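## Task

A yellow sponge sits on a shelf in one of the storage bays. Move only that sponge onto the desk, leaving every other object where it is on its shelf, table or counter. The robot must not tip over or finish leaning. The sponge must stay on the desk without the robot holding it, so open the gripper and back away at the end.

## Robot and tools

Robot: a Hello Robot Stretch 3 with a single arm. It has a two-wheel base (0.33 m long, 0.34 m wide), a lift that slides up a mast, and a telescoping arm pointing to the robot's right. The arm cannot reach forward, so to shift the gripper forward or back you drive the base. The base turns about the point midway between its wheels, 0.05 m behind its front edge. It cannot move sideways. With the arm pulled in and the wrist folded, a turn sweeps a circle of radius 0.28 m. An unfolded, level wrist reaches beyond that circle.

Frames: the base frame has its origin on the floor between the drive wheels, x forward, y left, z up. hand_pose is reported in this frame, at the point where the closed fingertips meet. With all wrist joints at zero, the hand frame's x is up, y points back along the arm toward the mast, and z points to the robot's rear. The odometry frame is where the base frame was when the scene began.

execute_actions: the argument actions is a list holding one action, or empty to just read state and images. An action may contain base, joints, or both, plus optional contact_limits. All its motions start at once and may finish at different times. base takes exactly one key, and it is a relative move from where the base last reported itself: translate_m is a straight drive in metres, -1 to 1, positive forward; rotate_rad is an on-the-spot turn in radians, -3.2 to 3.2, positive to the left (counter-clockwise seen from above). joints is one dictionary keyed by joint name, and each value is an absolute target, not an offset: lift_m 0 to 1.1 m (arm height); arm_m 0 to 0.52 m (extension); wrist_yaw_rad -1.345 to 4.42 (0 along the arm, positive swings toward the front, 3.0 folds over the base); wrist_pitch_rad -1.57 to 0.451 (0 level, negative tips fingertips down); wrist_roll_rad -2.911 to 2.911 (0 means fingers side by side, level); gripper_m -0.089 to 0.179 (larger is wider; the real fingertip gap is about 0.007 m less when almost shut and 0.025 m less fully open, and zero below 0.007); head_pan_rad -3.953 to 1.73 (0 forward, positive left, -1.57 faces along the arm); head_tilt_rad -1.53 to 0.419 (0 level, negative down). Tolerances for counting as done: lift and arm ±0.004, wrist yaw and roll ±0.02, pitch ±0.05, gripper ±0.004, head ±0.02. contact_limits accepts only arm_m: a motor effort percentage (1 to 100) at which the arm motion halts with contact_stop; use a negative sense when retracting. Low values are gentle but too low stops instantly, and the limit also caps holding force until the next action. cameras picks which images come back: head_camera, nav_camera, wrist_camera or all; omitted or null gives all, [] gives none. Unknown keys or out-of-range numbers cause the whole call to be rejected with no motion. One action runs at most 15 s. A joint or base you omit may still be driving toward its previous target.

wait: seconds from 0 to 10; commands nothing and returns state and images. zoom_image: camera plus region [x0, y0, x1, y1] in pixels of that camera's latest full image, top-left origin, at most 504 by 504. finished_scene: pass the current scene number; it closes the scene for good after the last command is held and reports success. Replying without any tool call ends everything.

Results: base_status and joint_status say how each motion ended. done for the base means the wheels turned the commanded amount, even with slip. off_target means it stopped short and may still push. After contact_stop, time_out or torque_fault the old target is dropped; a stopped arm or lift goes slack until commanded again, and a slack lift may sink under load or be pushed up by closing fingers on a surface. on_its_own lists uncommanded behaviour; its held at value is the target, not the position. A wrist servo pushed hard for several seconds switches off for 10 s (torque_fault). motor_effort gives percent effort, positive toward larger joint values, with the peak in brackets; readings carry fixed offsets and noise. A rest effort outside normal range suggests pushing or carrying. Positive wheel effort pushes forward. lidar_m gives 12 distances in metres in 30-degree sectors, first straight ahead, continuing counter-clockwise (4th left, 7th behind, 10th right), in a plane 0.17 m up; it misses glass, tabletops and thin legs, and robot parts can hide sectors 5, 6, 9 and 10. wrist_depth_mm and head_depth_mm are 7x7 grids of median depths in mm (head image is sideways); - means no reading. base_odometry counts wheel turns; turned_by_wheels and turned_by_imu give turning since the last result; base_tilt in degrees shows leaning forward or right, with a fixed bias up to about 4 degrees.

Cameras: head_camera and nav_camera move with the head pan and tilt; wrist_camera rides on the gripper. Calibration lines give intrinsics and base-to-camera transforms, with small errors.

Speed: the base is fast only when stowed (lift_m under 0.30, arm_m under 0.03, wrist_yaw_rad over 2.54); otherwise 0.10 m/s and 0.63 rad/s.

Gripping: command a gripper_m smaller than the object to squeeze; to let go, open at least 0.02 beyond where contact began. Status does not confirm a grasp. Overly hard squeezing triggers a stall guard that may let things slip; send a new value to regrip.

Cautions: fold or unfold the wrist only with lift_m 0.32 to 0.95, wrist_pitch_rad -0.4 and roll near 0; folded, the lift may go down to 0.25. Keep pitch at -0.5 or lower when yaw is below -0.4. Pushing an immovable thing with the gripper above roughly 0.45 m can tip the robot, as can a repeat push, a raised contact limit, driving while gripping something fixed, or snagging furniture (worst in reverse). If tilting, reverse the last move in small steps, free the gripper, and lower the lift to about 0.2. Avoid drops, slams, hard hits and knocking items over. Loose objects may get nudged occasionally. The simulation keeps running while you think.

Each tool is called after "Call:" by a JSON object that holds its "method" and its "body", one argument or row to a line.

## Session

Call:
{"method": "execute_actions", "body": {
  "actions": [
    {"joints":{"head_tilt_rad":-0.5}}
  ]
}}

Scene clock: 0.87 s.
base_odometry: x=+0.000 y=+0.000 heading=+0.000 (m, m, rad; odometry frame)
turned_by_wheels: +0.000 (rad since the last result)
turned_by_imu: +0.000 (rad since the last result)
base_tilt: forward=+0.1 right=+0.0 (deg)
lidar_m: 1.17 1.05 1.07 1.01 0.93 0.94 0.95 1.77 0.95 1.05 2.18 1.79
head_depth_mm: 1528 1728 1995 2261 1856 1486 1233 / 1384 1532 1730 2005 1887 1493 1238 / 1252 1388 1547 1754 1840 1503 1243 / 1155 1257 1395 1560 1718 1510 1250 / 1069 1158 1270 1403 1568 1511 1255 / 987 1067 1162 1274 1408 1483 1257 / 922 990 1072 1169 1279 1399 1262
base_status: not commanded
joint_positions: lift_m=+0.471 arm_m=-0.001 wrist_yaw_rad=+2.916 wrist_pitch_rad=-0.517 wrist_roll_rad=-0.017 gripper_m=+0.037 head_pan_rad=-0.010 head_tilt_rad=-0.493
joint_status: all done
motor_effort: left_wheel=+0(0) right_wheel=+0(0) lift_m=+43(42) arm_m=+0(0) wrist_yaw_rad=+0(1) wrist_pitch_rad=+5(5) wrist_roll_rad=+1(1) gripper_m=+1(1) head_pan_rad=+0(0) head_tilt_rad=-3(29) (%)
hand_pose: x=+0.0259 y=+0.0613 z=+0.4625 quat_wxyz=(+0.256, +0.694, +0.105, +0.665) (m; base frame)
wrist_depth_mm: 687 908 - - - 913 771 / 737 - - - - 932 819 / 790 - - - - - 843 / 790 862 886 900 925 939 900 / 710 736 775 759 779 782 782 / 625 622 - 640 670 667 678 / 554 570 - 573 573 588 585
pictures: head_camera (sideways: a quarter turn clockwise sets it upright), nav_camera (sideways: a quarter turn counterclockwise sets it upright), wrist_camera
camera_calibration (this result's frames):
head_camera: T_world_to_cam=[[-0.518856, 0.0584552, -0.852861, 1.13608], [0.0766491, 0.996822, 0.0216912, -0.0305333], [0.851418, -0.0541163, -0.521688, 0.634403], [0, 0, 0, 1]] pos_world=[0.0516601, -0.00164186, 1.30054]
nav_camera: T_world_to_cam=[[0.509145, 0.0218594, 0.860403, -1.08462], [0.0217327, -0.999685, 0.0125377, 0.0355002], [0.860406, 0.0123154, -0.50946, 0.612846], [0, 0, 0, 1]] pos_world=[0.0241625, 0.0516508, 1.24499]
wrist_camera: T_world_to_cam=[[0.972325, -0.221693, 0.0737343, -0.053351], [-0.0886897, -0.642215, -0.761377, 0.421929], [0.216145, 0.733766, -0.644103, 0.417847], [0, 0, 0, 1]] pos_world=[-0.00102042, -0.0474603, 0.594317]
Images, in order (width x height): head_camera 896x504, nav_camera 672x504, wrist_camera 644x364.

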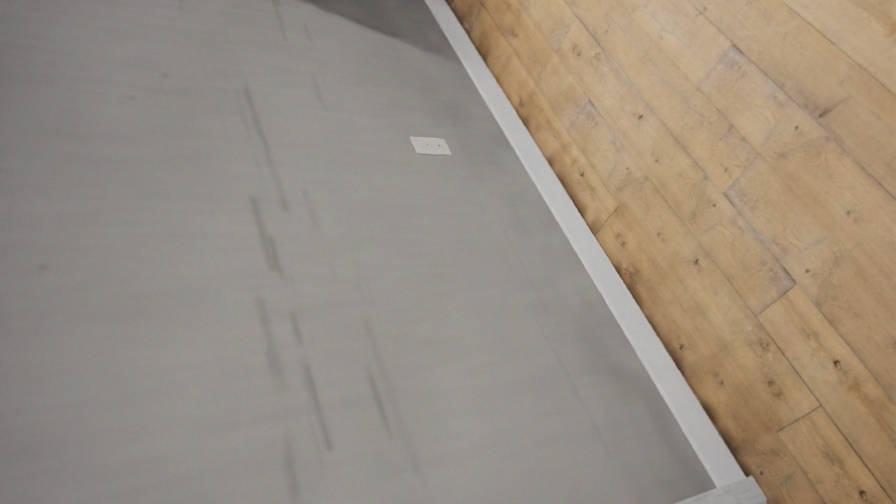

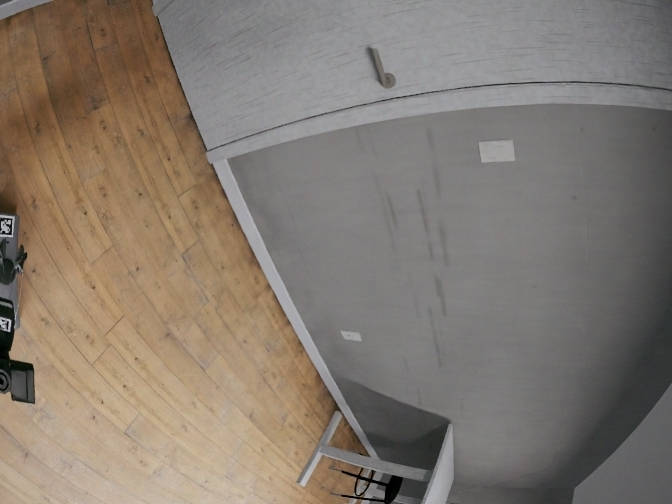

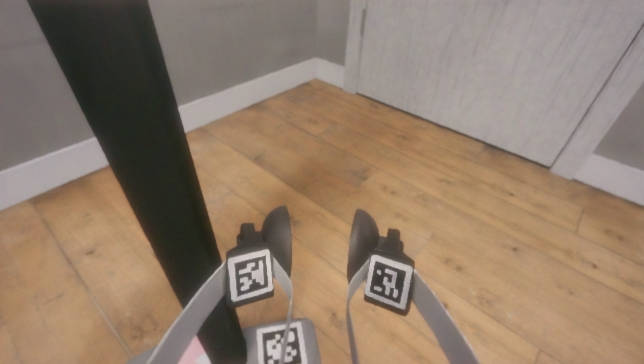

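Desk is front-right. Look back-right.

Call:
{"method": "execute_actions", "body": {
  "actions": [
    {"joints":{"head_pan_rad":-2.3,"head_tilt_rad":-0.4,"lift_m":0.33,"wrist_pitch_rad":-0.4}}
  ],
  "cameras": ["nav_camera","head_camera"]
}}

Scene clock: 8.83 s.
base_odometry: x=+0.000 y=+0.000 heading=+0.000 (m, m, rad; odometry frame)
turned_by_wheels: +0.000 (rad since the last result)
turned_by_imu: +0.001 (rad since the last result)
base_tilt: forward=+0.1 right=+0.0 (deg)
lidar_m: 1.17 1.05 1.07 1.01 0.93 0.94 0.95 1.77 0.95 1.05 2.18 1.78
head_depth_mm: 2197 2393 2571 2708 2059 1598 1298 / 2257 2433 2655 2811 2080 1605 1307 / 2283 2483 2706 2845 2083 1613 1307 / 2248 2429 2612 2660 2111 1623 1319 / 1464 1506 1553 1597 1656 1556 1319 / 1067 1087 1110 1136 1165 1255 1308 / 837 848 897 963 1079 1234 1334
base_status: not commanded
joint_positions: lift_m=+0.330 arm_m=-0.001 wrist_yaw_rad=+2.916 wrist_pitch_rad=-0.419 wrist_roll_rad=-0.017 gripper_m=+0.037 head_pan_rad=-2.293 head_tilt_rad=-0.409
joint_status: all done
motor_effort: left_wheel=+0(0) right_wheel=+0(0) lift_m=+37(36) arm_m=+0(0) wrist_yaw_rad=+0(0) wrist_pitch_rad=+7(7) wrist_roll_rad=+1(1) gripper_m=+1(0) head_pan_rad=-4(51) head_tilt_rad=+4(16) (%)
hand_pose: x=+0.0289 y=+0.0745 z=+0.3427 quat_wxyz=(+0.224, +0.698, +0.070, +0.677) (m; base frame)
wrist_depth_mm: - 873 - - - 881 772 / 712 - - - - 941 797 / 757 - - - - 976 842 / 752 - 788 798 822 843 829 / 603 610 650 658 673 661 685 / 517 529 - 544 549 558 573 / 457 - - 469 471 479 486
pictures: head_camera (sideways: a quarter turn clockwise sets it upright), nav_camera (sideways: a quarter turn counterclockwise sets it upright)
camera_calibration (this result's frames):
head_camera: T_world_to_cam=[[0.334209, 0.299268, -0.893724, 1.18417], [0.706252, -0.707438, 0.0272146, -0.0415674], [-0.62411, -0.64029, -0.447791, 0.547251], [0, 0, 0, 1]] pos_world=[-0.0248594, -0.033392, 1.30451]
nav_camera: T_world_to_cam=[[-0.266645, -0.34391, 0.900348, -1.13199], [-0.77052, 0.637235, 0.0152118, 0.03685], [-0.578965, -0.68968, -0.434905, 0.524616], [0, 0, 0, 1]] pos_world=[0.0302875, -0.0509682, 1.24679]
Images, in order (width x height): head_camera 896x504, nav_camera 672x504.

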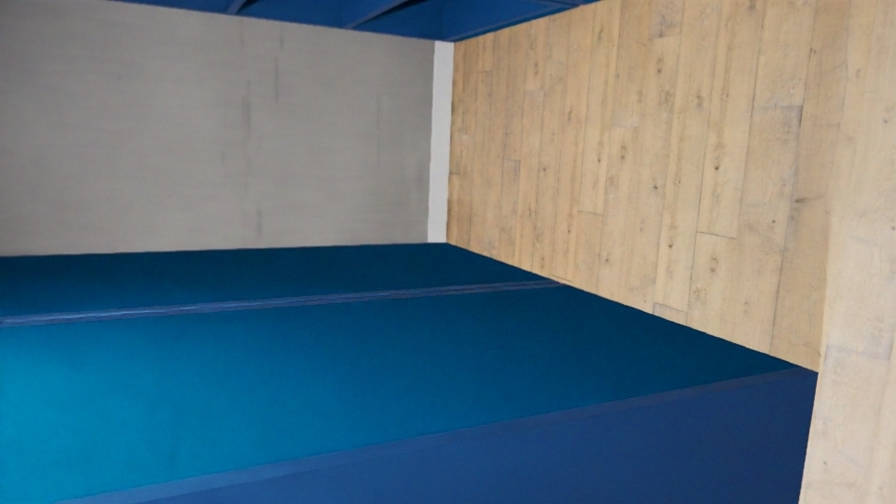

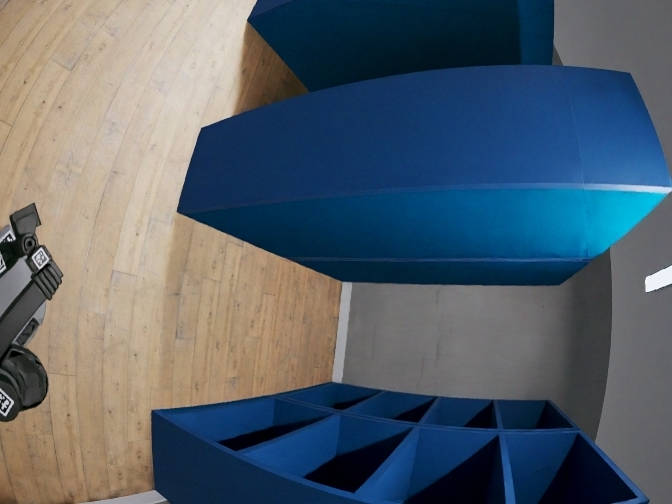

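Call:
{"method": "execute_actions", "body": {
  "actions": [
    {"base":{"rotate_rad":-2.45},"joints":{"lift_m":0.27,"head_pan_rad":-0.5,"head_tilt_rad":-0.6}}
  ],
  "cameras": ["nav_camera"]
}}

Scene clock: 17.90 s.
base_odometry: x=+0.000 y=+0.000 heading=-2.450 (m, m, rad; odometry frame)
turned_by_wheels: -2.450 (rad since the last result)
turned_by_imu: -2.403 (rad since the last result)
base_tilt: forward=+0.1 right=-0.1 (deg)
lidar_m: 1.52 0.95 1.23 2.31 1.47 1.10 1.05 1.11 0.95 0.93 0.98 0.95
head_depth_mm: 903 1036 1187 1340 1501 1390 1185 / 851 960 1104 1307 1557 1394 1183 / 803 900 1028 1197 1419 1401 1186 / 805 990 1599 1340 1569 1396 1186 / 1537 1421 1795 1988 1719 1406 1194 / 1462 1648 2029 2119 1727 1411 1195 / 2164 2438 2676 2214 1747 1421 1197
base_status: done
joint_positions: lift_m=+0.270 arm_m=-0.001 wrist_yaw_rad=+2.916 wrist_pitch_rad=-0.418 wrist_roll_rad=-0.017 gripper_m=+0.037 head_pan_rad=-0.507 head_tilt_rad=-0.593
joint_status: all done
motor_effort: left_wheel=+5(17) right_wheel=-3(9) lift_m=+37(38) arm_m=-1(0) wrist_yaw_rad=+0(1) wrist_pitch_rad=+7(7) wrist_roll_rad=+1(1) gripper_m=+1(0) head_pan_rad=+4(50) head_tilt_rad=-3(20) (%)
hand_pose: x=+0.0289 y=+0.0746 z=+0.2829 quat_wxyz=(+0.223, +0.698, +0.070, +0.677) (m; base frame)
wrist_depth_mm: - - - - - - 773 / - - - - - - 788 / 849 - 902 930 953 936 786 / 655 - 685 704 713 721 741 / 540 541 575 560 582 572 590 / 457 475 - 477 493 492 500 / - - - 405 414 417 428
pictures: nav_camera (sideways: a quarter turn counterclockwise sets it upright)
camera_calibration (this result's frames):
nav_camera: T_world_to_cam=[[0.530529, -0.263651, 0.805622, -1.01333], [-0.456283, -0.889786, 0.00928246, 0.0426554], [0.714384, -0.372516, -0.592357, 0.72159], [0, 0, 0, 1]] pos_world=[0.0415711, 0.0395927, 1.2434]
Images, in order (width x height): nav_camera 672x504.

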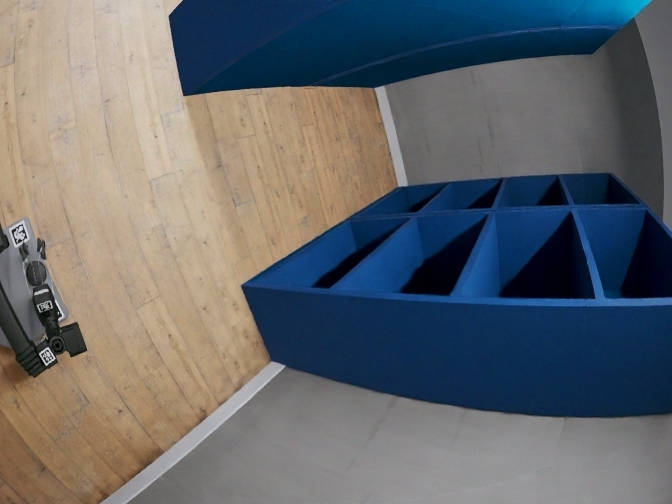

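Call:
{"method": "execute_actions", "body": {
  "actions": [
    {"base":{"translate_m":1.0},"joints":{"head_pan_rad":-1.1,"head_tilt_rad":-0.7}}
  ],
  "cameras": ["nav_camera"]
}}

Call:
{"method": "execute_actions", "body": {
  "actions": [
    {"base":{"translate_m":0.6},"joints":{"head_pan_rad":-1.4}}
  ],
  "cameras": ["nav_camera"]
}}

Scene clock: 30.23 s.
base_odometry: x=-0.770 y=-0.638 heading=-2.450 (m, m, rad; odometry frame)
turned_by_wheels: +0.000 (rad since the last result)
turned_by_imu: +0.008 (rad since the last result)
base_tilt: forward=+0.0 right=+0.0 (deg)
lidar_m: 1.33 0.55 0.42 0.41 0.43 2.13 2.05 1.32 0.52 0.65 0.95 0.87
head_depth_mm: 783 800 568 1085 912 1159 1098 / 822 804 595 1116 915 1218 1121 / 864 808 626 1123 941 1241 1145 / 916 816 659 1128 1001 1277 1149 / 965 823 1213 1140 1370 1304 1151 / 893 830 1059 1103 1344 1334 1157 / 790 801 923 1046 1462 1340 1159
base_status: done
joint_positions: lift_m=+0.270 arm_m=-0.001 wrist_yaw_rad=+2.916 wrist_pitch_rad=-0.418 wrist_roll_rad=-0.017 gripper_m=+0.037 head_pan_rad=-1.093 head_tilt_rad=-0.692
joint_status: all done
motor_effort: left_wheel=+3(18) right_wheel=-3(6) lift_m=+37(37) arm_m=+0(1) wrist_yaw_rad=+0(0) wrist_pitch_rad=+7(7) wrist_roll_rad=+1(1) gripper_m=+0(0) head_pan_rad=-3(39) head_tilt_rad=-4(14) (%)
hand_pose: x=+0.0289 y=+0.0746 z=+0.2829 quat_wxyz=(+0.223, +0.698, +0.070, +0.677) (m; base frame)
wrist_depth_mm: - 381 393 411 431 445 469 / - - 432 454 474 493 525 / 862 - 471 498 519 549 579 / 668 - 525 561 582 619 664 / 550 535 558 566 592 585 585 / 456 474 - 474 482 494 495 / - - - 415 412 418 421
pictures: nav_camera (sideways: a quarter turn counterclockwise sets it upright)
camera_calibration (this result's frames):
nav_camera: T_world_to_cam=[[0.331355, -0.580972, 0.743422, -0.931036], [-0.871897, -0.489652, 0.00596317, 0.049513], [0.360554, -0.650163, -0.668797, 0.823182], [0, 0, 0, 1]] pos_world=[0.054872, 0.0185414, 1.2424]
Images, in order (width x height): nav_camera 672x504.

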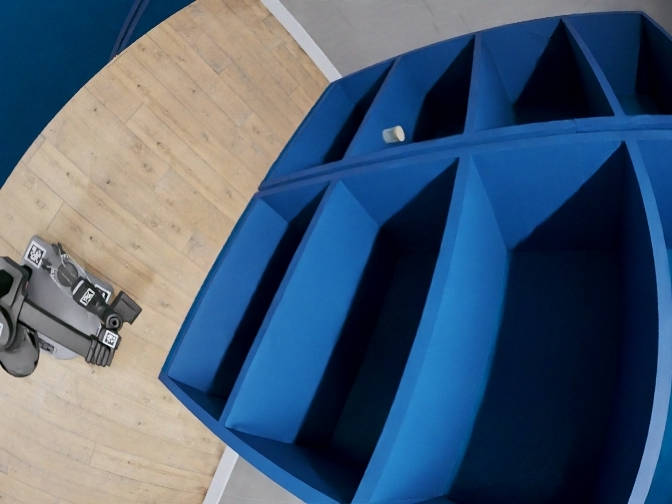

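Scene clock: 33.80 s.
base_odometry: x=-1.232 y=-1.021 heading=-2.450 (m, m, rad; odometry frame)
turned_by_wheels: +0.000 (rad since the last result)
turned_by_imu: +0.005 (rad since the last result)
base_tilt: forward=+0.0 right=-0.1 (deg)
lidar_m: 1.10 0.51 0.38 0.38 0.40 0.57 2.65 0.91 1.02 0.55 0.57 1.12
head_depth_mm: 794 800 591 1119 912 1234 1139 / 809 804 594 1119 915 1241 1139 / 759 743 625 1090 944 1246 1143 / 447 513 601 725 899 1154 1154 / 464 522 607 1030 951 1275 1146 / 874 826 668 1143 1005 1283 1154 / 895 839 671 1141 1014 1307 1153
base_status: done
joint_positions: lift_m=+0.270 arm_m=-0.001 wrist_yaw_rad=+2.916 wrist_pitch_rad=-0.418 wrist_roll_rad=-0.017 gripper_m=+0.037 head_pan_rad=-1.393 head_tilt_rad=-0.692
joint_status: all done
motor_effort: left_wheel=+2(16) right_wheel=-2(6) lift_m=+37(37) arm_m=+0(0) wrist_yaw_rad=+1(1) wrist_pitch_rad=+7(7) wrist_roll_rad=+1(1) gripper_m=+0(1) head_pan_rad=-3(30) head_tilt_rad=-4(4) (%)
hand_pose: x=+0.0289 y=+0.0746 z=+0.2829 quat_wxyz=(+0.223, +0.698, +0.070, +0.677) (m; base frame)
wrist_depth_mm: - 360 368 377 405 417 432 / 366 - 400 420 439 456 484 / 403 - 438 453 488 509 540 / 443 - 485 518 534 576 614 / 493 507 529 555 577 590 600 / 451 475 - 479 480 487 497 / - - - 409 412 417 422
pictures: nav_camera (sideways: a quarter turn counterclockwise sets it upright)
camera_calibration (this result's frames):
nav_camera: T_world_to_cam=[[0.144895, -0.653017, 0.743353, -0.929809], [-0.977652, -0.210143, 0.00595968, 0.0501626], [0.152319, -0.727604, -0.668873, 0.824552], [0, 0, 0, 1]] pos_world=[0.0581719, 0.00330744, 1.2424]
Images, in order (width x height): nav_camera 672x504.

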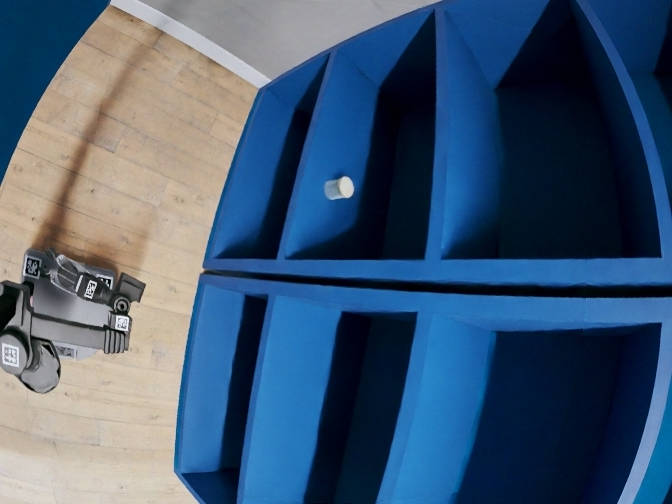

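Call:
{"method": "execute_actions", "body": {
  "actions": [
    {"base":{"translate_m":-1.0}}
  ],
  "cameras": []
}}

Call:
{"method": "execute_actions", "body": {
  "actions": [
    {"base":{"translate_m":-0.25}}
  ],
  "cameras": []
}}

Call:
{"method": "execute_actions", "body": {
  "actions": [
    {"base":{"rotate_rad":1.6}}
  ],
  "cameras": []
}}

Call:
{"method": "execute_actions", "body": {
  "actions": [
    {"base":{"translate_m":1.0},"joints":{"head_pan_rad":-1.6,"head_tilt_rad":-0.5}}
  ],
  "cameras": ["nav_camera"]
}}

Scene clock: 45.23 s.
base_odometry: x=-0.462 y=-0.383 heading=-2.450 (m, m, rad; odometry frame)
turned_by_wheels: +0.000 (rad since the last result)
turned_by_imu: -0.005 (rad since the last result)
base_tilt: forward=+0.0 right=+0.0 (deg)
lidar_m: 1.41 0.58 0.49 1.82 2.27 1.72 1.65 1.30 0.98 0.75 0.54 1.21
head_depth_mm: 763 862 994 1159 1407 1315 1141 / 778 879 1017 1195 1451 1320 1141 / 793 902 1044 1233 1466 1319 1144 / 802 902 1047 1218 1461 1327 1147 / 629 675 728 789 885 1194 1147 / 470 500 560 1039 930 1251 1154 / 418 743 611 1144 985 1285 1155
base_status: done
joint_positions: lift_m=+0.270 arm_m=-0.001 wrist_yaw_rad=+2.916 wrist_pitch_rad=-0.418 wrist_roll_rad=-0.017 gripper_m=+0.037 head_pan_rad=-1.393 head_tilt_rad=-0.692
joint_status: not commanded
motor_effort: left_wheel=+4(10) right_wheel=-2(10) lift_m=+37(37) arm_m=+0(0) wrist_yaw_rad=+1(0) wrist_pitch_rad=+7(7) wrist_roll_rad=+1(1) gripper_m=+1(0) head_pan_rad=-4(4) head_tilt_rad=-4(4) (%)
hand_pose: x=+0.0289 y=+0.0746 z=+0.2829 quat_wxyz=(+0.223, +0.698, +0.070, +0.677) (m; base frame)
wrist_depth_mm: - - - - 479 468 494 / - - - - 510 517 539 / 841 - 910 896 561 583 607 / 665 - 690 687 636 664 684 / 535 537 567 567 590 587 594 / 452 482 - 469 484 476 491 / - - - 407 416 415 421
pictures: none
No camera images: the call's "cameras" was empty. Leave "cameras" out to get every camera's image.

Scene clock: 47.83 s.
base_odometry: x=-0.270 y=-0.223 heading=-2.449 (m, m, rad; odometry frame)
turned_by_wheels: +0.000 (rad since the last result)
turned_by_imu: -0.001 (rad since the last result)
base_tilt: forward=+0.0 right=+0.0 (deg)
lidar_m: 1.46 0.65 0.71 2.28 1.94 1.46 1.40 1.28 0.97 0.94 0.68 1.39
head_depth_mm: 754 849 979 1155 1395 1316 1136 / 768 870 1005 1184 1439 1320 1138 / 784 888 1027 1218 1462 1324 1143 / 799 910 1056 1254 1491 1331 1148 / 815 929 1081 1293 1504 1335 1146 / 831 949 1085 1215 1296 1278 1154 / 809 854 892 931 979 1234 1157
base_status: done
joint_positions: lift_m=+0.270 arm_m=-0.001 wrist_yaw_rad=+2.916 wrist_pitch_rad=-0.418 wrist_roll_rad=-0.017 gripper_m=+0.037 head_pan_rad=-1.393 head_tilt_rad=-0.692
joint_status: not commanded
motor_effort: left_wheel=+4(11) right_wheel=-3(9) lift_m=+37(37) arm_m=-1(1) wrist_yaw_rad=-1(0) wrist_pitch_rad=+7(7) wrist_roll_rad=+1(1) gripper_m=+0(0) head_pan_rad=-4(4) head_tilt_rad=-4(4) (%)
hand_pose: x=+0.0289 y=+0.0746 z=+0.2829 quat_wxyz=(+0.223, +0.698, +0.070, +0.677) (m; base frame)
wrist_depth_mm: - - - - - 619 507 / - - - - - 623 557 / 844 - 890 915 885 631 633 / 661 - 679 687 724 691 701 / 546 534 571 568 586 580 594 / 455 480 - 476 481 492 488 / - - - 412 412 418 425
pictures: none
No camera images: the call's "cameras" was empty. Leave "cameras" out to get every camera's image.

Scene clock: 50.20 s.
base_odometry: x=-0.270 y=-0.223 heading=-0.850 (m, m, rad; odometry frame)
turned_by_wheels: +1.600 (rad since the last result)
turned_by_imu: +1.570 (rad since the last result)
base_tilt: forward=+0.1 right=+0.0 (deg)
lidar_m: 3.42 1.90 1.46 1.40 1.25 0.96 0.94 0.68 1.43 1.36 0.65 0.74
head_depth_mm: 1934 2187 2377 1908 1564 1315 1138 / 1975 2227 2407 1920 1563 1325 1140 / 2015 2292 2474 1921 1564 1318 1146 / 1722 1919 2176 1939 1574 1330 1147 / 1175 1266 1379 1498 1494 1330 1147 / 893 945 1003 1065 1146 1245 1150 / 720 755 792 832 915 1179 1155
base_status: done
joint_positions: lift_m=+0.270 arm_m=-0.001 wrist_yaw_rad=+2.916 wrist_pitch_rad=-0.418 wrist_roll_rad=-0.017 gripper_m=+0.037 head_pan_rad=-1.393 head_tilt_rad=-0.692
joint_status: not commanded
motor_effort: left_wheel=-3(12) right_wheel=+3(11) lift_m=+36(37) arm_m=-1(1) wrist_yaw_rad=+1(0) wrist_pitch_rad=+7(7) wrist_roll_rad=+1(1) gripper_m=+1(0) head_pan_rad=-3(5) head_tilt_rad=-4(4) (%)
hand_pose: x=+0.0289 y=+0.0745 z=+0.2829 quat_wxyz=(+0.223, +0.698, +0.070, +0.677) (m; base frame)
wrist_depth_mm: - - - - - - - / - - - - - - - / 814 - 904 908 939 964 - / 655 - 690 696 712 721 761 / 545 532 576 551 588 586 592 / 454 468 - 475 489 485 501 / - - - 414 409 419 426
pictures: none
No camera images: the call's "cameras" was empty. Leave "cameras" out to get every camera's image.

Scene clock: 55.13 s.
base_odometry: x=+0.391 y=-0.974 heading=-0.850 (m, m, rad; odometry frame)
turned_by_wheels: +0.000 (rad since the last result)
turned_by_imu: +0.007 (rad since the last result)
base_tilt: forward=+0.1 right=-0.1 (deg)
lidar_m: 2.41 1.51 1.38 1.35 1.43 1.98 1.68 0.73 0.56 0.56 1.08 0.99
head_depth_mm: 429 473 526 593 680 798 961 / 1159 1240 554 618 695 800 972 / 1265 1326 1504 1585 1690 1436 1193 / 2048 2256 2501 2525 1864 1490 1243 / 2053 2270 2529 2530 1874 1502 1247 / 2050 2270 2509 2519 1880 1501 1248 / 2026 2143 2125 2111 1877 1518 1254
base_status: done
joint_positions: lift_m=+0.270 arm_m=-0.001 wrist_yaw_rad=+2.916 wrist_pitch_rad=-0.418 wrist_roll_rad=-0.017 gripper_m=+0.037 head_pan_rad=-1.593 head_tilt_rad=-0.508
joint_status: all done
motor_effort: left_wheel=-4(10) right_wheel=+3(10) lift_m=+37(37) arm_m=-1(1) wrist_yaw_rad=+0(0) wrist_pitch_rad=+7(7) wrist_roll_rad=+1(1) gripper_m=+0(0) head_pan_rad=-4(28) head_tilt_rad=+4(21) (%)
hand_pose: x=+0.0289 y=+0.0745 z=+0.2829 quat_wxyz=(+0.223, +0.698, +0.070, +0.677) (m; base frame)
wrist_depth_mm: - - - - - - - / - - - - - - - / 836 - 899 897 941 957 - / 668 - 681 700 720 731 732 / 536 535 581 572 592 579 592 / 457 471 - 475 479 494 495 / - - - 405 410 423 422
pictures: nav_camera (sideways: a quarter turn counterclockwise sets it upright)
camera_calibration (this result's frames):
nav_camera: T_world_to_cam=[[0.0156744, -0.521448, 0.853139, -1.07214], [-0.999874, -0.010287, 0.0120828, 0.0423244], [0.00247567, -0.853221, -0.521543, 0.633802], [0, 0, 0, 1]] pos_world=[0.0575552, -0.0178572, 1.24473]
Images, in order (width x height): nav_camera 672x504.

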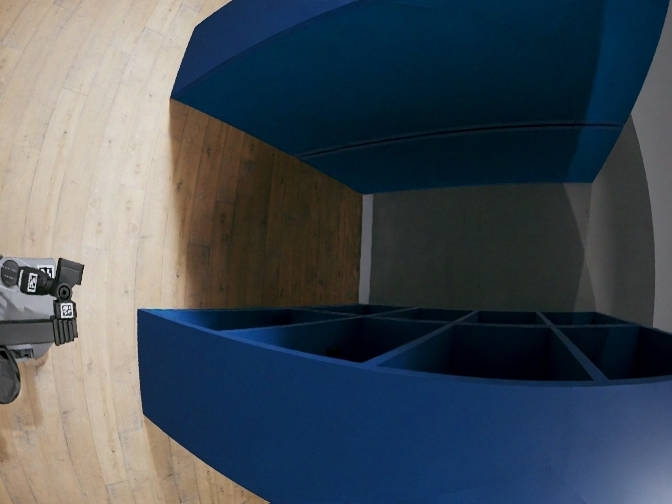

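Call:
{"method": "execute_actions", "body": {
  "actions": [
    {"base":{"translate_m":0.45}}
  ],
  "cameras": []
}}

Call:
{"method": "execute_actions", "body": {
  "actions": [
    {"base":{"rotate_rad":-1.6}}
  ],
  "cameras": []
}}

Call:
{"method": "execute_actions", "body": {
  "actions": [
    {"base":{"translate_m":1.0},"joints":{"head_pan_rad":-1.1,"head_tilt_rad":-0.7}}
  ],
  "cameras": ["nav_camera"]
}}

Scene clock: 63.50 s.
base_odometry: x=+0.688 y=-1.312 heading=-0.850 (m, m, rad; odometry frame)
turned_by_wheels: +0.000 (rad since the last result)
turned_by_imu: +0.004 (rad since the last result)
base_tilt: forward=+0.0 right=+0.0 (deg)
lidar_m: 1.96 1.16 1.18 1.32 1.40 2.01 2.01 0.80 1.56 1.10 0.70 0.92
head_depth_mm: 2005 2145 2265 2111 1796 1464 1224 / 2054 2274 2530 2455 1839 1474 1232 / 2068 2287 2529 2471 1857 1481 1236 / 2073 2283 2536 2497 1865 1493 1241 / 2048 2224 2362 2289 1815 1493 1243 / 1365 1349 1337 1319 1317 1301 1189 / 948 940 933 929 922 927 1069
base_status: done
joint_positions: lift_m=+0.270 arm_m=-0.001 wrist_yaw_rad=+2.916 wrist_pitch_rad=-0.418 wrist_roll_rad=-0.017 gripper_m=+0.037 head_pan_rad=-1.593 head_tilt_rad=-0.507
joint_status: not commanded
motor_effort: left_wheel=-4(10) right_wheel=+3(11) lift_m=+37(37) arm_m=-1(1) wrist_yaw_rad=+1(0) wrist_pitch_rad=+7(7) wrist_roll_rad=+1(1) gripper_m=+0(0) head_pan_rad=-4(3) head_tilt_rad=+4(4) (%)
hand_pose: x=+0.0289 y=+0.0745 z=+0.2829 quat_wxyz=(+0.223, +0.698, +0.070, +0.677) (m; base frame)
wrist_depth_mm: - - - - - - - / - - - - - - - / 826 - 876 905 919 950 - / 664 - 687 704 703 720 739 / 534 534 578 572 592 585 591 / 454 471 - 475 493 488 496 / - - - 414 411 421 419
pictures: none
No camera images: the call's "cameras" was empty. Leave "cameras" out to get every camera's image.

Scene clock: 65.77 s.
base_odometry: x=+0.688 y=-1.312 heading=-2.450 (m, m, rad; odometry frame)
turned_by_wheels: -1.600 (rad since the last result)
turned_by_imu: -1.568 (rad since the last result)
base_tilt: forward=+0.1 right=+0.0 (deg)
lidar_m: 1.18 0.70 0.89 1.96 1.16 1.15 1.32 1.39 1.96 2.01 0.81 0.83
head_depth_mm: 2007 2226 2482 2455 1823 1467 1232 / 2011 2218 2450 2471 1852 1476 1231 / 2011 2225 2459 2482 1863 1491 1236 / 2009 2243 2480 2521 1871 1490 1242 / 1994 2211 2458 2510 1884 1504 1250 / 2012 2193 2375 2321 1891 1505 1249 / 1768 1892 2276 2403 1899 1450 1255
base_status: done
joint_positions: lift_m=+0.270 arm_m=-0.001 wrist_yaw_rad=+2.916 wrist_pitch_rad=-0.418 wrist_roll_rad=-0.017 gripper_m=+0.037 head_pan_rad=-1.593 head_tilt_rad=-0.507
joint_status: not commanded
motor_effort: left_wheel=+4(18) right_wheel=-3(8) lift_m=+37(37) arm_m=-1(1) wrist_yaw_rad=+1(0) wrist_pitch_rad=+7(7) wrist_roll_rad=+1(1) gripper_m=+1(0) head_pan_rad=-3(4) head_tilt_rad=+4(4) (%)
hand_pose: x=+0.0289 y=+0.0745 z=+0.2829 quat_wxyz=(+0.223, +0.698, +0.070, +0.677) (m; base frame)
wrist_depth_mm: - - - - - 771 550 / - - - - - 791 564 / 802 - 906 887 935 793 565 / 660 - 678 695 712 716 623 / 534 536 578 566 575 582 588 / 459 478 - 476 484 490 486 / - - - 413 416 421 418
pictures: none
No camera images: the call's "cameras" was empty. Leave "cameras" out to get every camera's image.

Scene clock: 70.70 s.
base_odometry: x=-0.082 y=-1.950 heading=-2.450 (m, m, rad; odometry frame)
turned_by_wheels: +0.000 (rad since the last result)
turned_by_imu: +0.007 (rad since the last result)
base_tilt: forward=+0.0 right=+0.0 (deg)
lidar_m: 0.96 0.41 0.31 0.31 0.32 0.47 2.32 2.45 0.72 1.07 0.77 1.49
head_depth_mm: 871 799 647 1119 936 1239 1136 / 912 806 1167 1116 990 1238 1142 / 936 812 1237 1126 1373 1277 1140 / 796 816 1007 1094 1376 1318 1149 / 672 733 851 1007 1265 1333 1147 / 637 745 1315 1219 1503 1327 1149 / 1186 951 1490 1669 1552 1340 1153
base_status: done
joint_positions: lift_m=+0.270 arm_m=-0.001 wrist_yaw_rad=+2.916 wrist_pitch_rad=-0.418 wrist_roll_rad=-0.017 gripper_m=+0.037 head_pan_rad=-1.107 head_tilt_rad=-0.691
joint_status: all done
motor_effort: left_wheel=+3(18) right_wheel=-3(6) lift_m=+36(37) arm_m=-1(1) wrist_yaw_rad=+1(1) wrist_pitch_rad=+7(7) wrist_roll_rad=+1(1) gripper_m=+1(1) head_pan_rad=+3(36) head_tilt_rad=-4(21) (%)
hand_pose: x=+0.0289 y=+0.0745 z=+0.2829 quat_wxyz=(+0.223, +0.698, +0.070, +0.677) (m; base frame)
wrist_depth_mm: - 296 302 317 330 343 360 / 309 - 334 348 361 378 394 / 339 - 370 382 405 425 445 / 369 - 404 430 451 474 517 / 414 432 443 485 515 536 566 / 443 456 - 482 486 495 492 / - - - 413 412 421 427
pictures: nav_camera (sideways: a quarter turn counterclockwise sets it upright)
camera_calibration (this result's frames):
nav_camera: T_world_to_cam=[[0.323254, -0.585463, 0.743465, -0.931043], [-0.878596, -0.477528, 0.00596536, 0.049551], [0.351533, -0.655134, -0.668749, 0.823175], [0, 0, 0, 1]] pos_world=[0.0551259, 0.0178607, 1.2424]
Images, in order (width x height): nav_camera 672x504.

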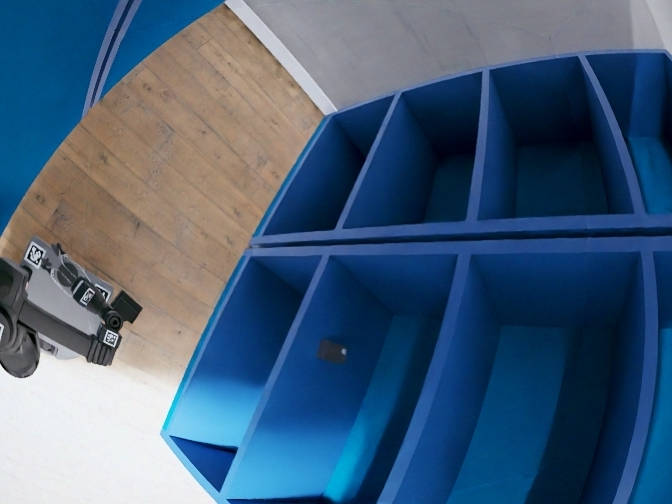

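Call:
{"method": "execute_actions", "body": {
  "actions": [
    {"base":{"translate_m":-1.0}}
  ],
  "cameras": []
}}

Call:
{"method": "execute_actions", "body": {
  "actions": [
    {"base":{"rotate_rad":1.6}}
  ],
  "cameras": []
}}

Call:
{"method": "execute_actions", "body": {
  "actions": [
    {"base":{"translate_m":1.0}}
  ],
  "cameras": []
}}

Call:
{"method": "execute_actions", "body": {
  "actions": [
    {"base":{"translate_m":0.4},"joints":{"head_pan_rad":-1.9,"head_tilt_rad":-0.6}}
  ],
  "cameras": ["nav_camera"]
}}

Scene clock: 84.00 s.
base_odometry: x=+0.688 y=-1.312 heading=-2.449 (m, m, rad; odometry frame)
turned_by_wheels: +0.000 (rad since the last result)
turned_by_imu: -0.005 (rad since the last result)
base_tilt: forward=+0.0 right=+0.0 (deg)
lidar_m: 1.18 0.70 0.89 1.96 1.16 1.16 1.32 1.39 1.96 2.02 0.81 0.83
head_depth_mm: 2004 2270 2411 1925 1563 1311 1137 / 1783 2120 2333 1924 1567 1319 1144 / 2201 2354 2360 1931 1566 1321 1145 / 2275 2366 2303 1810 1568 1327 1144 / 868 962 1073 1219 1406 1330 1148 / 749 817 899 1030 1410 1331 1147 / 658 728 1323 1185 1518 1339 1158
base_status: done
joint_positions: lift_m=+0.270 arm_m=-0.001 wrist_yaw_rad=+2.916 wrist_pitch_rad=-0.418 wrist_roll_rad=-0.017 gripper_m=+0.037 head_pan_rad=-1.107 head_tilt_rad=-0.692
joint_status: not commanded
motor_effort: left_wheel=+4(10) right_wheel=-3(11) lift_m=+37(36) arm_m=-1(1) wrist_yaw_rad=+0(0) wrist_pitch_rad=+7(7) wrist_roll_rad=+1(1) gripper_m=+0(1) head_pan_rad=+4(4) head_tilt_rad=-4(4) (%)
hand_pose: x=+0.0289 y=+0.0745 z=+0.2829 quat_wxyz=(+0.223, +0.698, +0.070, +0.677) (m; base frame)
wrist_depth_mm: - - - - - 792 557 / - - - - - 778 555 / 787 - 907 911 911 786 572 / 655 - 680 702 704 701 626 / 546 544 572 570 591 591 591 / 459 472 - 476 485 489 496 / - - - 405 406 418 421
pictures: none
No camera images: the call's "cameras" was empty. Leave "cameras" out to get every camera's image.

Scene clock: 86.20 s.
base_odometry: x=+0.688 y=-1.312 heading=-0.850 (m, m, rad; odometry frame)
turned_by_wheels: +1.600 (rad since the last result)
turned_by_imu: +1.570 (rad since the last result)
base_tilt: forward=+0.1 right=+0.0 (deg)
lidar_m: 1.96 1.15 1.18 1.32 1.40 2.01 2.01 0.81 1.56 1.10 0.69 0.91
head_depth_mm: 1290 1702 2275 1905 1558 1316 1143 / 929 1135 1440 1800 1568 1320 1139 / 727 846 1007 1246 1490 1320 1144 / 597 677 788 933 1147 1297 1146 / 582 669 785 950 1213 1330 1150 / 618 718 853 1056 1382 1335 1152 / 660 775 938 1779 1589 1344 1157
base_status: done
joint_positions: lift_m=+0.270 arm_m=-0.001 wrist_yaw_rad=+2.916 wrist_pitch_rad=-0.418 wrist_roll_rad=-0.017 gripper_m=+0.037 head_pan_rad=-1.107 head_tilt_rad=-0.692
joint_status: not commanded
motor_effort: left_wheel=-3(13) right_wheel=+3(12) lift_m=+37(37) arm_m=-1(1) wrist_yaw_rad=-2(1) wrist_pitch_rad=+7(7) wrist_roll_rad=+1(1) gripper_m=+0(1) head_pan_rad=+3(4) head_tilt_rad=-4(4) (%)
hand_pose: x=+0.0289 y=+0.0745 z=+0.2829 quat_wxyz=(+0.223, +0.698, +0.070, +0.677) (m; base frame)
wrist_depth_mm: - - - - - - - / - - - - - - - / 846 - 878 882 908 957 - / 654 - 678 689 711 711 730 / 535 531 571 557 590 581 596 / 451 467 - 478 478 486 496 / - - - 412 411 418 425
pictures: none
No camera images: the call's "cameras" was empty. Leave "cameras" out to get every camera's image.

Scene clock: 91.13 s.
base_odometry: x=+1.348 y=-2.063 heading=-0.850 (m, m, rad; odometry frame)
turned_by_wheels: +0.000 (rad since the last result)
turned_by_imu: +0.007 (rad since the last result)
base_tilt: forward=+0.1 right=+0.0 (deg)
lidar_m: 0.96 1.28 0.71 0.80 1.31 1.92 1.99 0.88 0.70 1.56 1.82 0.98
head_depth_mm: 2145 2403 2460 1901 1559 1315 1137 / 2273 2538 2486 1929 1561 1322 1142 / 2381 2693 2501 1940 1565 1324 1144 / 2360 2693 2511 1930 1575 1326 1150 / 2024 2237 2384 1952 1579 1330 1148 / 1744 1924 2108 1944 1584 1332 1155 / 1547 1685 1824 1888 1592 1340 1157
base_status: done
joint_positions: lift_m=+0.270 arm_m=-0.001 wrist_yaw_rad=+2.916 wrist_pitch_rad=-0.418 wrist_roll_rad=-0.017 gripper_m=+0.037 head_pan_rad=-1.107 head_tilt_rad=-0.692
joint_status: not commanded
motor_effort: left_wheel=-4(10) right_wheel=+3(12) lift_m=+37(37) arm_m=-1(1) wrist_yaw_rad=+0(1) wrist_pitch_rad=+7(7) wrist_roll_rad=+1(1) gripper_m=-1(0) head_pan_rad=+3(3) head_tilt_rad=-4(4) (%)
hand_pose: x=+0.0289 y=+0.0745 z=+0.2829 quat_wxyz=(+0.223, +0.698, +0.070, +0.677) (m; base frame)
wrist_depth_mm: - - - - - - - / - - - - - - - / 838 - 878 915 934 953 974 / 656 - 680 675 707 718 734 / 543 534 578 560 584 577 606 / 458 473 - 476 493 480 488 / - - - 412 411 417 426
pictures: none
No camera images: the call's "cameras" was empty. Leave "cameras" out to get every camera's image.

Scene clock: 94.13 s.
base_odometry: x=+1.612 y=-2.364 heading=-0.850 (m, m, rad; odometry frame)
turned_by_wheels: +0.000 (rad since the last result)
turned_by_imu: +0.003 (rad since the last result)
base_tilt: forward=+0.0 right=+0.0 (deg)
lidar_m: 0.56 0.98 0.82 0.55 1.28 1.87 2.08 0.93 0.91 2.58 1.29 0.58
head_depth_mm: 1497 1142 1678 1238 1260 1363 1170 / 1455 1415 1696 1851 1625 1386 1175 / 1454 1621 1787 1980 1687 1381 1179 / 2187 2437 2697 2145 1691 1390 1185 / 2195 2448 2714 2156 1700 1400 1188 / 2145 2395 2645 2175 1702 1404 1194 / 2097 2324 2606 2185 1716 1404 1191
base_status: done
joint_positions: lift_m=+0.270 arm_m=-0.001 wrist_yaw_rad=+2.916 wrist_pitch_rad=-0.418 wrist_roll_rad=-0.017 gripper_m=+0.037 head_pan_rad=-1.893 head_tilt_rad=-0.606
joint_status: all done
motor_effort: left_wheel=-4(12) right_wheel=+3(12) lift_m=+37(37) arm_m=-1(1) wrist_yaw_rad=+0(0) wrist_pitch_rad=+7(7) wrist_roll_rad=+1(1) gripper_m=+1(1) head_pan_rad=-5(45) head_tilt_rad=+3(12) (%)
hand_pose: x=+0.0289 y=+0.0745 z=+0.2829 quat_wxyz=(+0.223, +0.698, +0.070, +0.677) (m; base frame)
wrist_depth_mm: - - - - - - 944 / 728 - - - - - 939 / 743 - 906 922 934 898 899 / 659 - 692 685 725 724 710 / 536 533 578 557 583 581 589 / 449 480 - 477 485 480 490 / - - - 410 407 417 419
pictures: nav_camera (sideways: a quarter turn counterclockwise sets it upright)
camera_calibration (this result's frames):
nav_camera: T_world_to_cam=[[-0.164896, -0.579971, 0.797774, -0.998855], [-0.958574, 0.284706, 0.00884469, 0.0462895], [-0.23226, -0.763267, -0.602892, 0.741069], [0, 0, 0, 1]] pos_world=[0.0517857, -0.0268524, 1.24324]
Images, in order (width x height): nav_camera 672x504.

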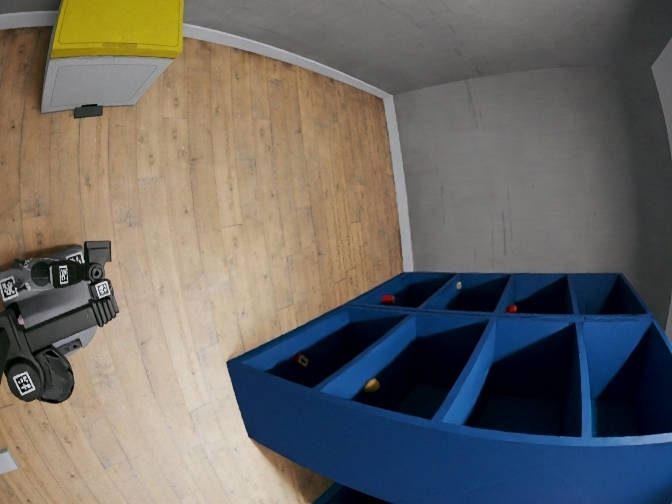

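Call:
{"method": "execute_actions", "body": {
  "actions": [
    {"base":{"rotate_rad":-1.62}}
  ],
  "cameras": []
}}

Call:
{"method": "execute_actions", "body": {
  "actions": [
    {"base":{"translate_m":1.0},"joints":{"head_pan_rad":-1.1,"head_tilt_rad":-0.7}}
  ],
  "cameras": ["nav_camera","head_camera"]
}}

Scene clock: 101.33 s.
base_odometry: x=+1.612 y=-2.364 heading=-2.470 (m, m, rad; odometry frame)
turned_by_wheels: -1.620 (rad since the last result)
turned_by_imu: -1.588 (rad since the last result)
base_tilt: forward=+0.0 right=+0.0 (deg)
lidar_m: 2.58 1.34 0.58 0.56 1.03 0.82 0.55 0.76 1.79 2.36 0.96 0.91
head_depth_mm: 1752 1879 765 2044 1675 1339 1172 / 2104 2260 2416 2126 1678 1390 1177 / 2556 2843 2798 2133 1687 1386 1176 / 3295 3680 2968 2152 1696 1397 1184 / 3292 3675 2953 2172 1700 1405 1188 / 3197 3541 2970 2178 1709 1403 1190 / 3094 3441 3039 2196 1718 1410 1191
base_status: done
joint_positions: lift_m=+0.270 arm_m=-0.001 wrist_yaw_rad=+2.916 wrist_pitch_rad=-0.418 wrist_roll_rad=-0.017 gripper_m=+0.037 head_pan_rad=-1.893 head_tilt_rad=-0.605
joint_status: not commanded
motor_effort: left_wheel=+4(18) right_wheel=-3(8) lift_m=+37(37) arm_m=-1(1) wrist_yaw_rad=+0(0) wrist_pitch_rad=+7(7) wrist_roll_rad=+1(1) gripper_m=+0(1) head_pan_rad=-4(3) head_tilt_rad=+3(3) (%)
hand_pose: x=+0.0289 y=+0.0745 z=+0.2829 quat_wxyz=(+0.223, +0.698, +0.070, +0.677) (m; base frame)
wrist_depth_mm: - 848 873 566 577 - - / 919 - 959 594 656 - - / 857 - 910 663 722 946 - / 658 - 691 709 711 726 732 / 541 537 581 573 585 582 586 / 456 476 - 472 485 482 500 / - - - 410 413 415 421
pictures: none
No camera images: the call's "cameras" was empty. Leave "cameras" out to get every camera's image.

Scene clock: 106.27 s.
base_odometry: x=+0.829 y=-2.986 heading=-2.470 (m, m, rad; odometry frame)
turned_by_wheels: +0.000 (rad since the last result)
turned_by_imu: +0.007 (rad since the last result)
base_tilt: forward=+0.1 right=-0.1 (deg)
lidar_m: 1.58 1.26 0.96 0.94 0.78 0.80 1.56 1.86 0.68 1.08 0.86 1.61
head_depth_mm: 881 797 649 1116 961 1241 1141 / 920 807 1188 1122 993 1257 1141 / 971 809 1264 1124 1396 1295 1148 / 997 818 1295 1128 1445 1325 1150 / 867 824 1076 1128 1404 1329 1149 / 748 787 928 1098 1481 1336 1151 / 692 809 1373 1560 1545 1336 1156
base_status: done
joint_positions: lift_m=+0.270 arm_m=-0.001 wrist_yaw_rad=+2.916 wrist_pitch_rad=-0.418 wrist_roll_rad=-0.017 gripper_m=+0.037 head_pan_rad=-1.107 head_tilt_rad=-0.691
joint_status: all done
motor_effort: left_wheel=+3(18) right_wheel=-2(5) lift_m=+36(37) arm_m=-1(2) wrist_yaw_rad=+1(1) wrist_pitch_rad=+7(7) wrist_roll_rad=+1(1) gripper_m=+1(0) head_pan_rad=+2(45) head_tilt_rad=-4(12) (%)
hand_pose: x=+0.0289 y=+0.0745 z=+0.2829 quat_wxyz=(+0.223, +0.698, +0.070, +0.677) (m; base frame)
wrist_depth_mm: - 824 847 878 916 980 - / 778 - 910 948 - - - / 754 - 890 934 906 978 - / 648 - 678 684 700 726 766 / 536 538 580 554 594 586 604 / 454 474 - 474 482 481 501 / - - - 415 413 419 418
pictures: head_camera (sideways: a quarter turn clockwise sets it upright), nav_camera (sideways: a quarter turn counterclockwise sets it upright)
camera_calibration (this result's frames):
head_camera: T_world_to_cam=[[-0.255465, 0.629282, -0.733991, 0.979513], [0.923144, 0.384365, 0.00823316, -0.0181722], [0.287301, -0.675476, -0.67911, 0.842635], [0, 0, 0, 1]] pos_world=[0.0249165, -0.040225, 1.29134]
nav_camera: T_world_to_cam=[[0.323237, -0.585477, 0.743461, -0.931038], [-0.878612, -0.4775, 0.00596519, 0.0495513], [0.35151, -0.655142, -0.668752, 0.82318], [0, 0, 0, 1]] pos_world=[0.0551263, 0.0178593, 1.2424]
Images, in order (width x height): head_camera 896x504, nav_camera 672x504.

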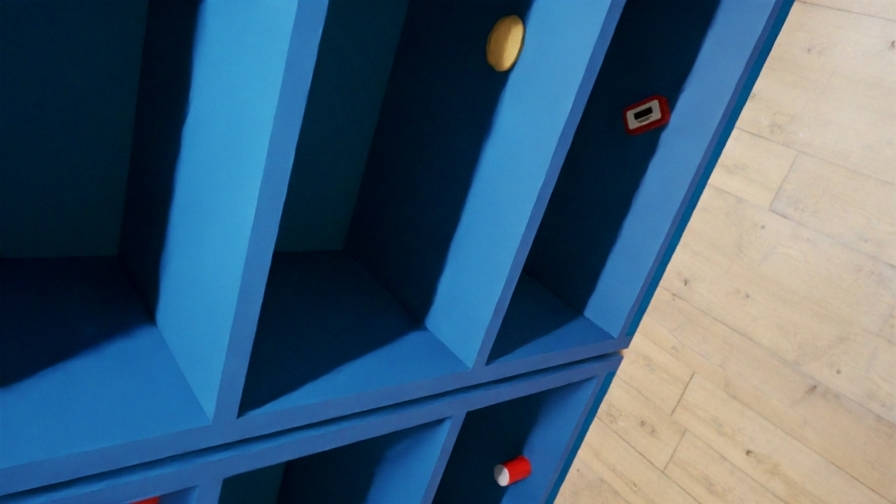

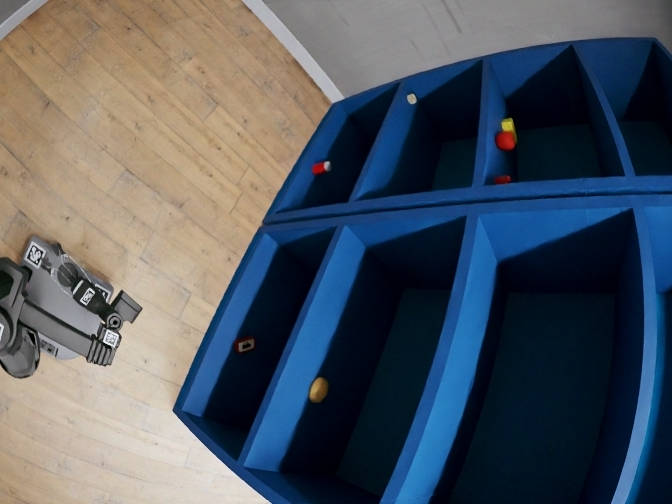

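Call:
{"method": "execute_actions", "body": {
  "actions": [
    {"base":{"translate_m":0.8},"joints":{"head_pan_rad":-1.4,"head_tilt_rad":-0.45,"lift_m":0.9,"wrist_pitch_rad":-0.4}}
  ],
  "cameras": ["head_camera"]
}}

Scene clock: 119.77 s.
base_odometry: x=+0.203 y=-3.484 heading=-2.470 (m, m, rad; odometry frame)
turned_by_wheels: +0.000 (rad since the last result)
turned_by_imu: +0.007 (rad since the last result)
base_tilt: forward=+0.0 right=+0.0 (deg)
lidar_m: 0.78 0.83 0.91 0.89 0.94 1.34 2.63 1.25 0.68 0.68 0.99 0.80
head_depth_mm: 878 950 867 703 822 891 963 / 904 988 1002 754 1150 966 1259 / 922 1009 1012 1235 1159 997 - / 940 1029 1024 1269 1159 1335 1205 / 960 1054 1039 1309 1167 1345 1222 / 981 1080 920 1355 1177 1382 1246 / 1003 1108 1072 1278 1180 1352 1262
base_status: done
joint_positions: lift_m=+0.900 arm_m=-0.001 wrist_yaw_rad=+2.916 wrist_pitch_rad=-0.418 wrist_roll_rad=-0.017 gripper_m=+0.037 head_pan_rad=-1.393 head_tilt_rad=-0.458
joint_status: all done
motor_effort: left_wheel=+2(17) right_wheel=-2(7) lift_m=+49(52) arm_m=-2(2) wrist_yaw_rad=+2(0) wrist_pitch_rad=+7(7) wrist_roll_rad=+1(1) gripper_m=+1(0) head_pan_rad=-4(30) head_tilt_rad=+4(22) (%)
hand_pose: x=+0.0289 y=+0.0745 z=+0.9125 quat_wxyz=(+0.223, +0.698, +0.070, +0.677) (m; base frame)
wrist_depth_mm: - 789 810 849 907 884 747 / 834 - 885 915 960 - 754 / 902 - 964 - - - 767 / - - - - - - 755 / - - - - - - 783 / - - - - - - 769 / - - - - - - 779
pictures: head_camera (sideways: a quarter turn clockwise sets it upright)
camera_calibration (this result's frames):
head_camera: T_world_to_cam=[[-0.0342918, 0.490538, -0.870745, 1.15645], [0.993407, 0.112095, 0.0240269, -0.0391674], [0.109393, -0.86418, -0.491148, 0.599193], [0, 0, 0, 1]] pos_world=[0.0130186, -0.0450801, 1.3022]
Images, in order (width x height): head_camera 896x504.

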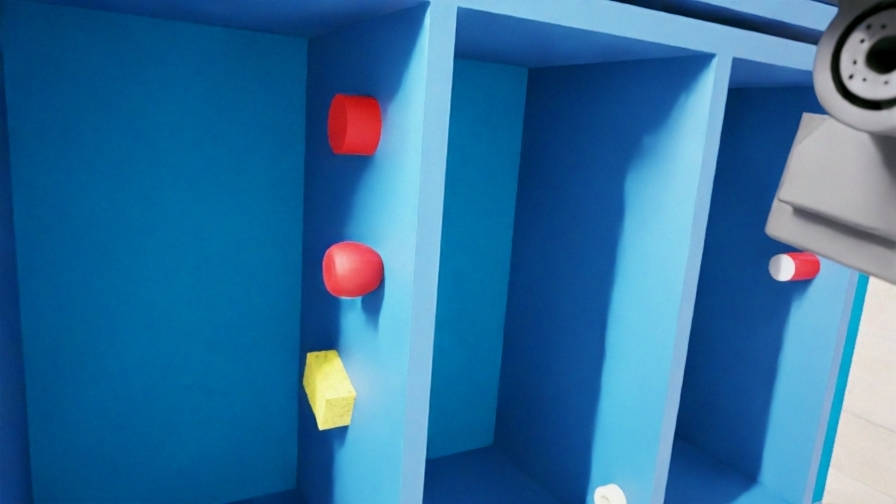

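Call:
{"method": "execute_actions", "body": {
  "actions": [
    {"base":{"translate_m":0.35},"joints":{"wrist_yaw_rad":0,"gripper_m":0.15}}
  ],
  "cameras": []
}}

Call:
{"method": "execute_actions", "body": {
  "actions": [
    {"joints":{"wrist_pitch_rad":0,"wrist_roll_rad":0,"lift_m":0.94}}
  ],
  "cameras": ["wrist_camera"]
}}

Scene clock: 135.70 s.
base_odometry: x=-0.071 y=-3.702 heading=-2.470 (m, m, rad; odometry frame)
turned_by_wheels: +0.000 (rad since the last result)
turned_by_imu: +0.004 (rad since the last result)
base_tilt: forward=+0.0 right=-0.1 (deg)
lidar_m: 0.43 0.45 0.65 0.87 0.92 1.32 2.94 1.53 0.83 1.14 0.57 0.44
head_depth_mm: 902 983 993 1193 1144 955 1241 / 920 1004 995 1224 1149 962 - / 943 1029 942 1264 1153 998 1196 / 959 1050 1026 1292 1166 1336 1213 / 953 1038 964 1082 1121 1188 1231 / 767 793 818 844 930 1013 1082 / 621 671 717 764 786 810 834
base_status: done
joint_positions: lift_m=+0.900 arm_m=-0.001 wrist_yaw_rad=+0.002 wrist_pitch_rad=-0.418 wrist_roll_rad=-0.017 gripper_m=+0.150 head_pan_rad=-1.393 head_tilt_rad=-0.458
joint_status: all done
motor_effort: left_wheel=+2(9) right_wheel=-1(4) lift_m=+49(49) arm_m=-1(1) wrist_yaw_rad=-2(3) wrist_pitch_rad=+7(7) wrist_roll_rad=+1(1) gripper_m=-1(100) head_pan_rad=-5(4) head_tilt_rad=+4(4) (%)
hand_pose: x=-0.0211 y=-0.3687 z=+0.9125 quat_wxyz=(+0.698, +0.149, -0.685, -0.145) (m; base frame)
wrist_depth_mm: 422 505 403 398 389 390 383 / 451 575 889 885 853 822 564 / 466 583 962 957 964 830 543 / 476 612 856 859 880 811 540 / 480 605 694 697 718 732 566 / 475 - - - - - 632 / 474 715 961 961 985 822 -
pictures: none
No camera images: the call's "cameras" was empty. Leave "cameras" out to get every camera's image.

Scene clock: 136.87 s.
base_odometry: x=-0.071 y=-3.702 heading=-2.470 (m, m, rad; odometry frame)
turned_by_wheels: +0.000 (rad since the last result)
turned_by_imu: +0.000 (rad since the last result)
base_tilt: forward=+0.0 right=+0.0 (deg)
lidar_m: 0.43 0.45 0.65 0.87 0.92 1.32 2.95 1.53 0.83 1.15 0.57 0.44
head_depth_mm: 904 984 989 1192 1234 - - / 922 1008 998 1227 1245 - - / 940 1030 941 1261 1157 1333 1194 / 959 1052 1027 1290 1117 1337 1216 / 958 1033 964 1089 1126 1196 1225 / 765 794 818 840 932 1012 1081 / 622 670 716 765 785 809 832
base_status: not commanded
joint_positions: lift_m=+0.940 arm_m=-0.001 wrist_yaw_rad=+0.002 wrist_pitch_rad=-0.022 wrist_roll_rad=-0.007 gripper_m=+0.150 head_pan_rad=-1.393 head_tilt_rad=-0.458
joint_status: all done
motor_effort: left_wheel=+2(2) right_wheel=-1(2) lift_m=+48(49) arm_m=-2(2) wrist_yaw_rad=-2(2) wrist_pitch_rad=+9(9) wrist_roll_rad=+3(3) gripper_m=+0(1) head_pan_rad=-4(4) head_tilt_rad=+4(4) (%)
hand_pose: x=-0.0210 y=-0.3999 z=+1.0489 quat_wxyz=(+0.710, +0.009, -0.704, -0.007) (m; base frame)
wrist_depth_mm: 431 563 841 849 813 815 565 / 442 570 865 853 852 827 556 / 455 582 889 895 854 851 554 / 463 527 554 576 521 558 526 / 472 548 963 947 937 447 443 / 461 - 985 972 947 - 540 / 463 617 820 823 846 764 502
pictures: wrist_camera
camera_calibration (this result's frames):
wrist_camera: T_world_to_cam=[[-0.997962, 0.0320054, 0.0552066, -0.0737193], [-0.0474697, 0.205836, -0.977434, 1.13465], [-0.0426467, -0.978063, -0.203897, -0.00761643], [0, 0, 0, 1]] pos_world=[-0.0200322, -0.238643, 1.11157]
Images, in order (width x height): wrist_camera 644x364.

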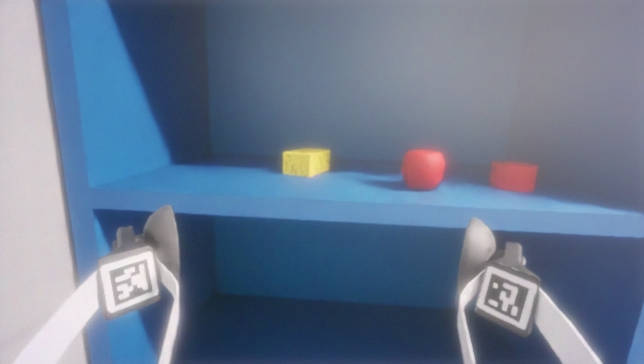

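Call:
{"method": "execute_actions", "body": {
  "actions": [
    {"base":{"translate_m":0.03},"joints":{"arm_m":0.3},"contact_limits":{"arm_m":15}}
  ],
  "cameras": ["wrist_camera"]
}}

Scene clock: 150.37 s.
base_odometry: x=-0.094 y=-3.721 heading=-2.470 (m, m, rad; odometry frame)
turned_by_wheels: +0.000 (rad since the last result)
turned_by_imu: +0.001 (rad since the last result)
base_tilt: forward=+0.1 right=+0.0 (deg)
lidar_m: 0.40 0.42 0.60 0.87 0.92 1.32 3.04 1.53 0.85 1.10 0.53 0.41
head_depth_mm: 902 984 1043 - 1143 990 1161 / 920 1006 1066 - 1148 994 1192 / 938 1029 1020 1280 1154 1325 1201 / 962 1053 1025 1304 1162 1336 1214 / 913 964 939 991 1080 1099 1219 / 703 726 758 816 895 966 1004 / 607 648 689 710 729 750 772
base_status: done
joint_positions: lift_m=+0.940 arm_m=+0.300 wrist_yaw_rad=+0.001 wrist_pitch_rad=-0.021 wrist_roll_rad=-0.006 gripper_m=+0.150 head_pan_rad=-1.393 head_tilt_rad=-0.458
joint_status: all done
motor_effort: left_wheel=+1(10) right_wheel=-1(3) lift_m=+49(49) arm_m=+3(6) wrist_yaw_rad=-2(1) wrist_pitch_rad=+8(9) wrist_roll_rad=+3(3) gripper_m=+1(0) head_pan_rad=-4(5) head_tilt_rad=+4(4) (%)
contact_limits: arm_m 15 (drawing in: default 24, maximum 39; extending or still: default 33, maximum 54)
hand_pose: x=-0.0213 y=-0.7003 z=+1.0491 quat_wxyz=(+0.709, +0.008, -0.705, -0.007) (m; base frame)
wrist_depth_mm: 358 497 555 546 549 546 524 / 361 496 575 570 562 551 537 / 367 509 594 582 573 569 559 / 367 459 547 445 594 576 559 / 303 331 311 326 335 343 218 / 222 - 223 226 233 - 227 / - 175 172 176 176 171 182
pictures: wrist_camera
camera_calibration (this result's frames):
wrist_camera: T_world_to_cam=[[-0.997979, 0.0331494, 0.0542076, -0.0625419], [-0.0462996, 0.204894, -0.977689, 1.19637], [-0.0435166, -0.978223, -0.202945, -0.30256], [0, 0, 0, 1]] pos_world=[-0.0201904, -0.539026, 1.11166]
Images, in order (width x height): wrist_camera 644x364.

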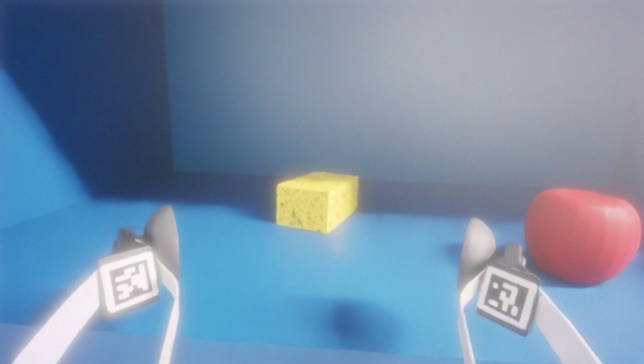

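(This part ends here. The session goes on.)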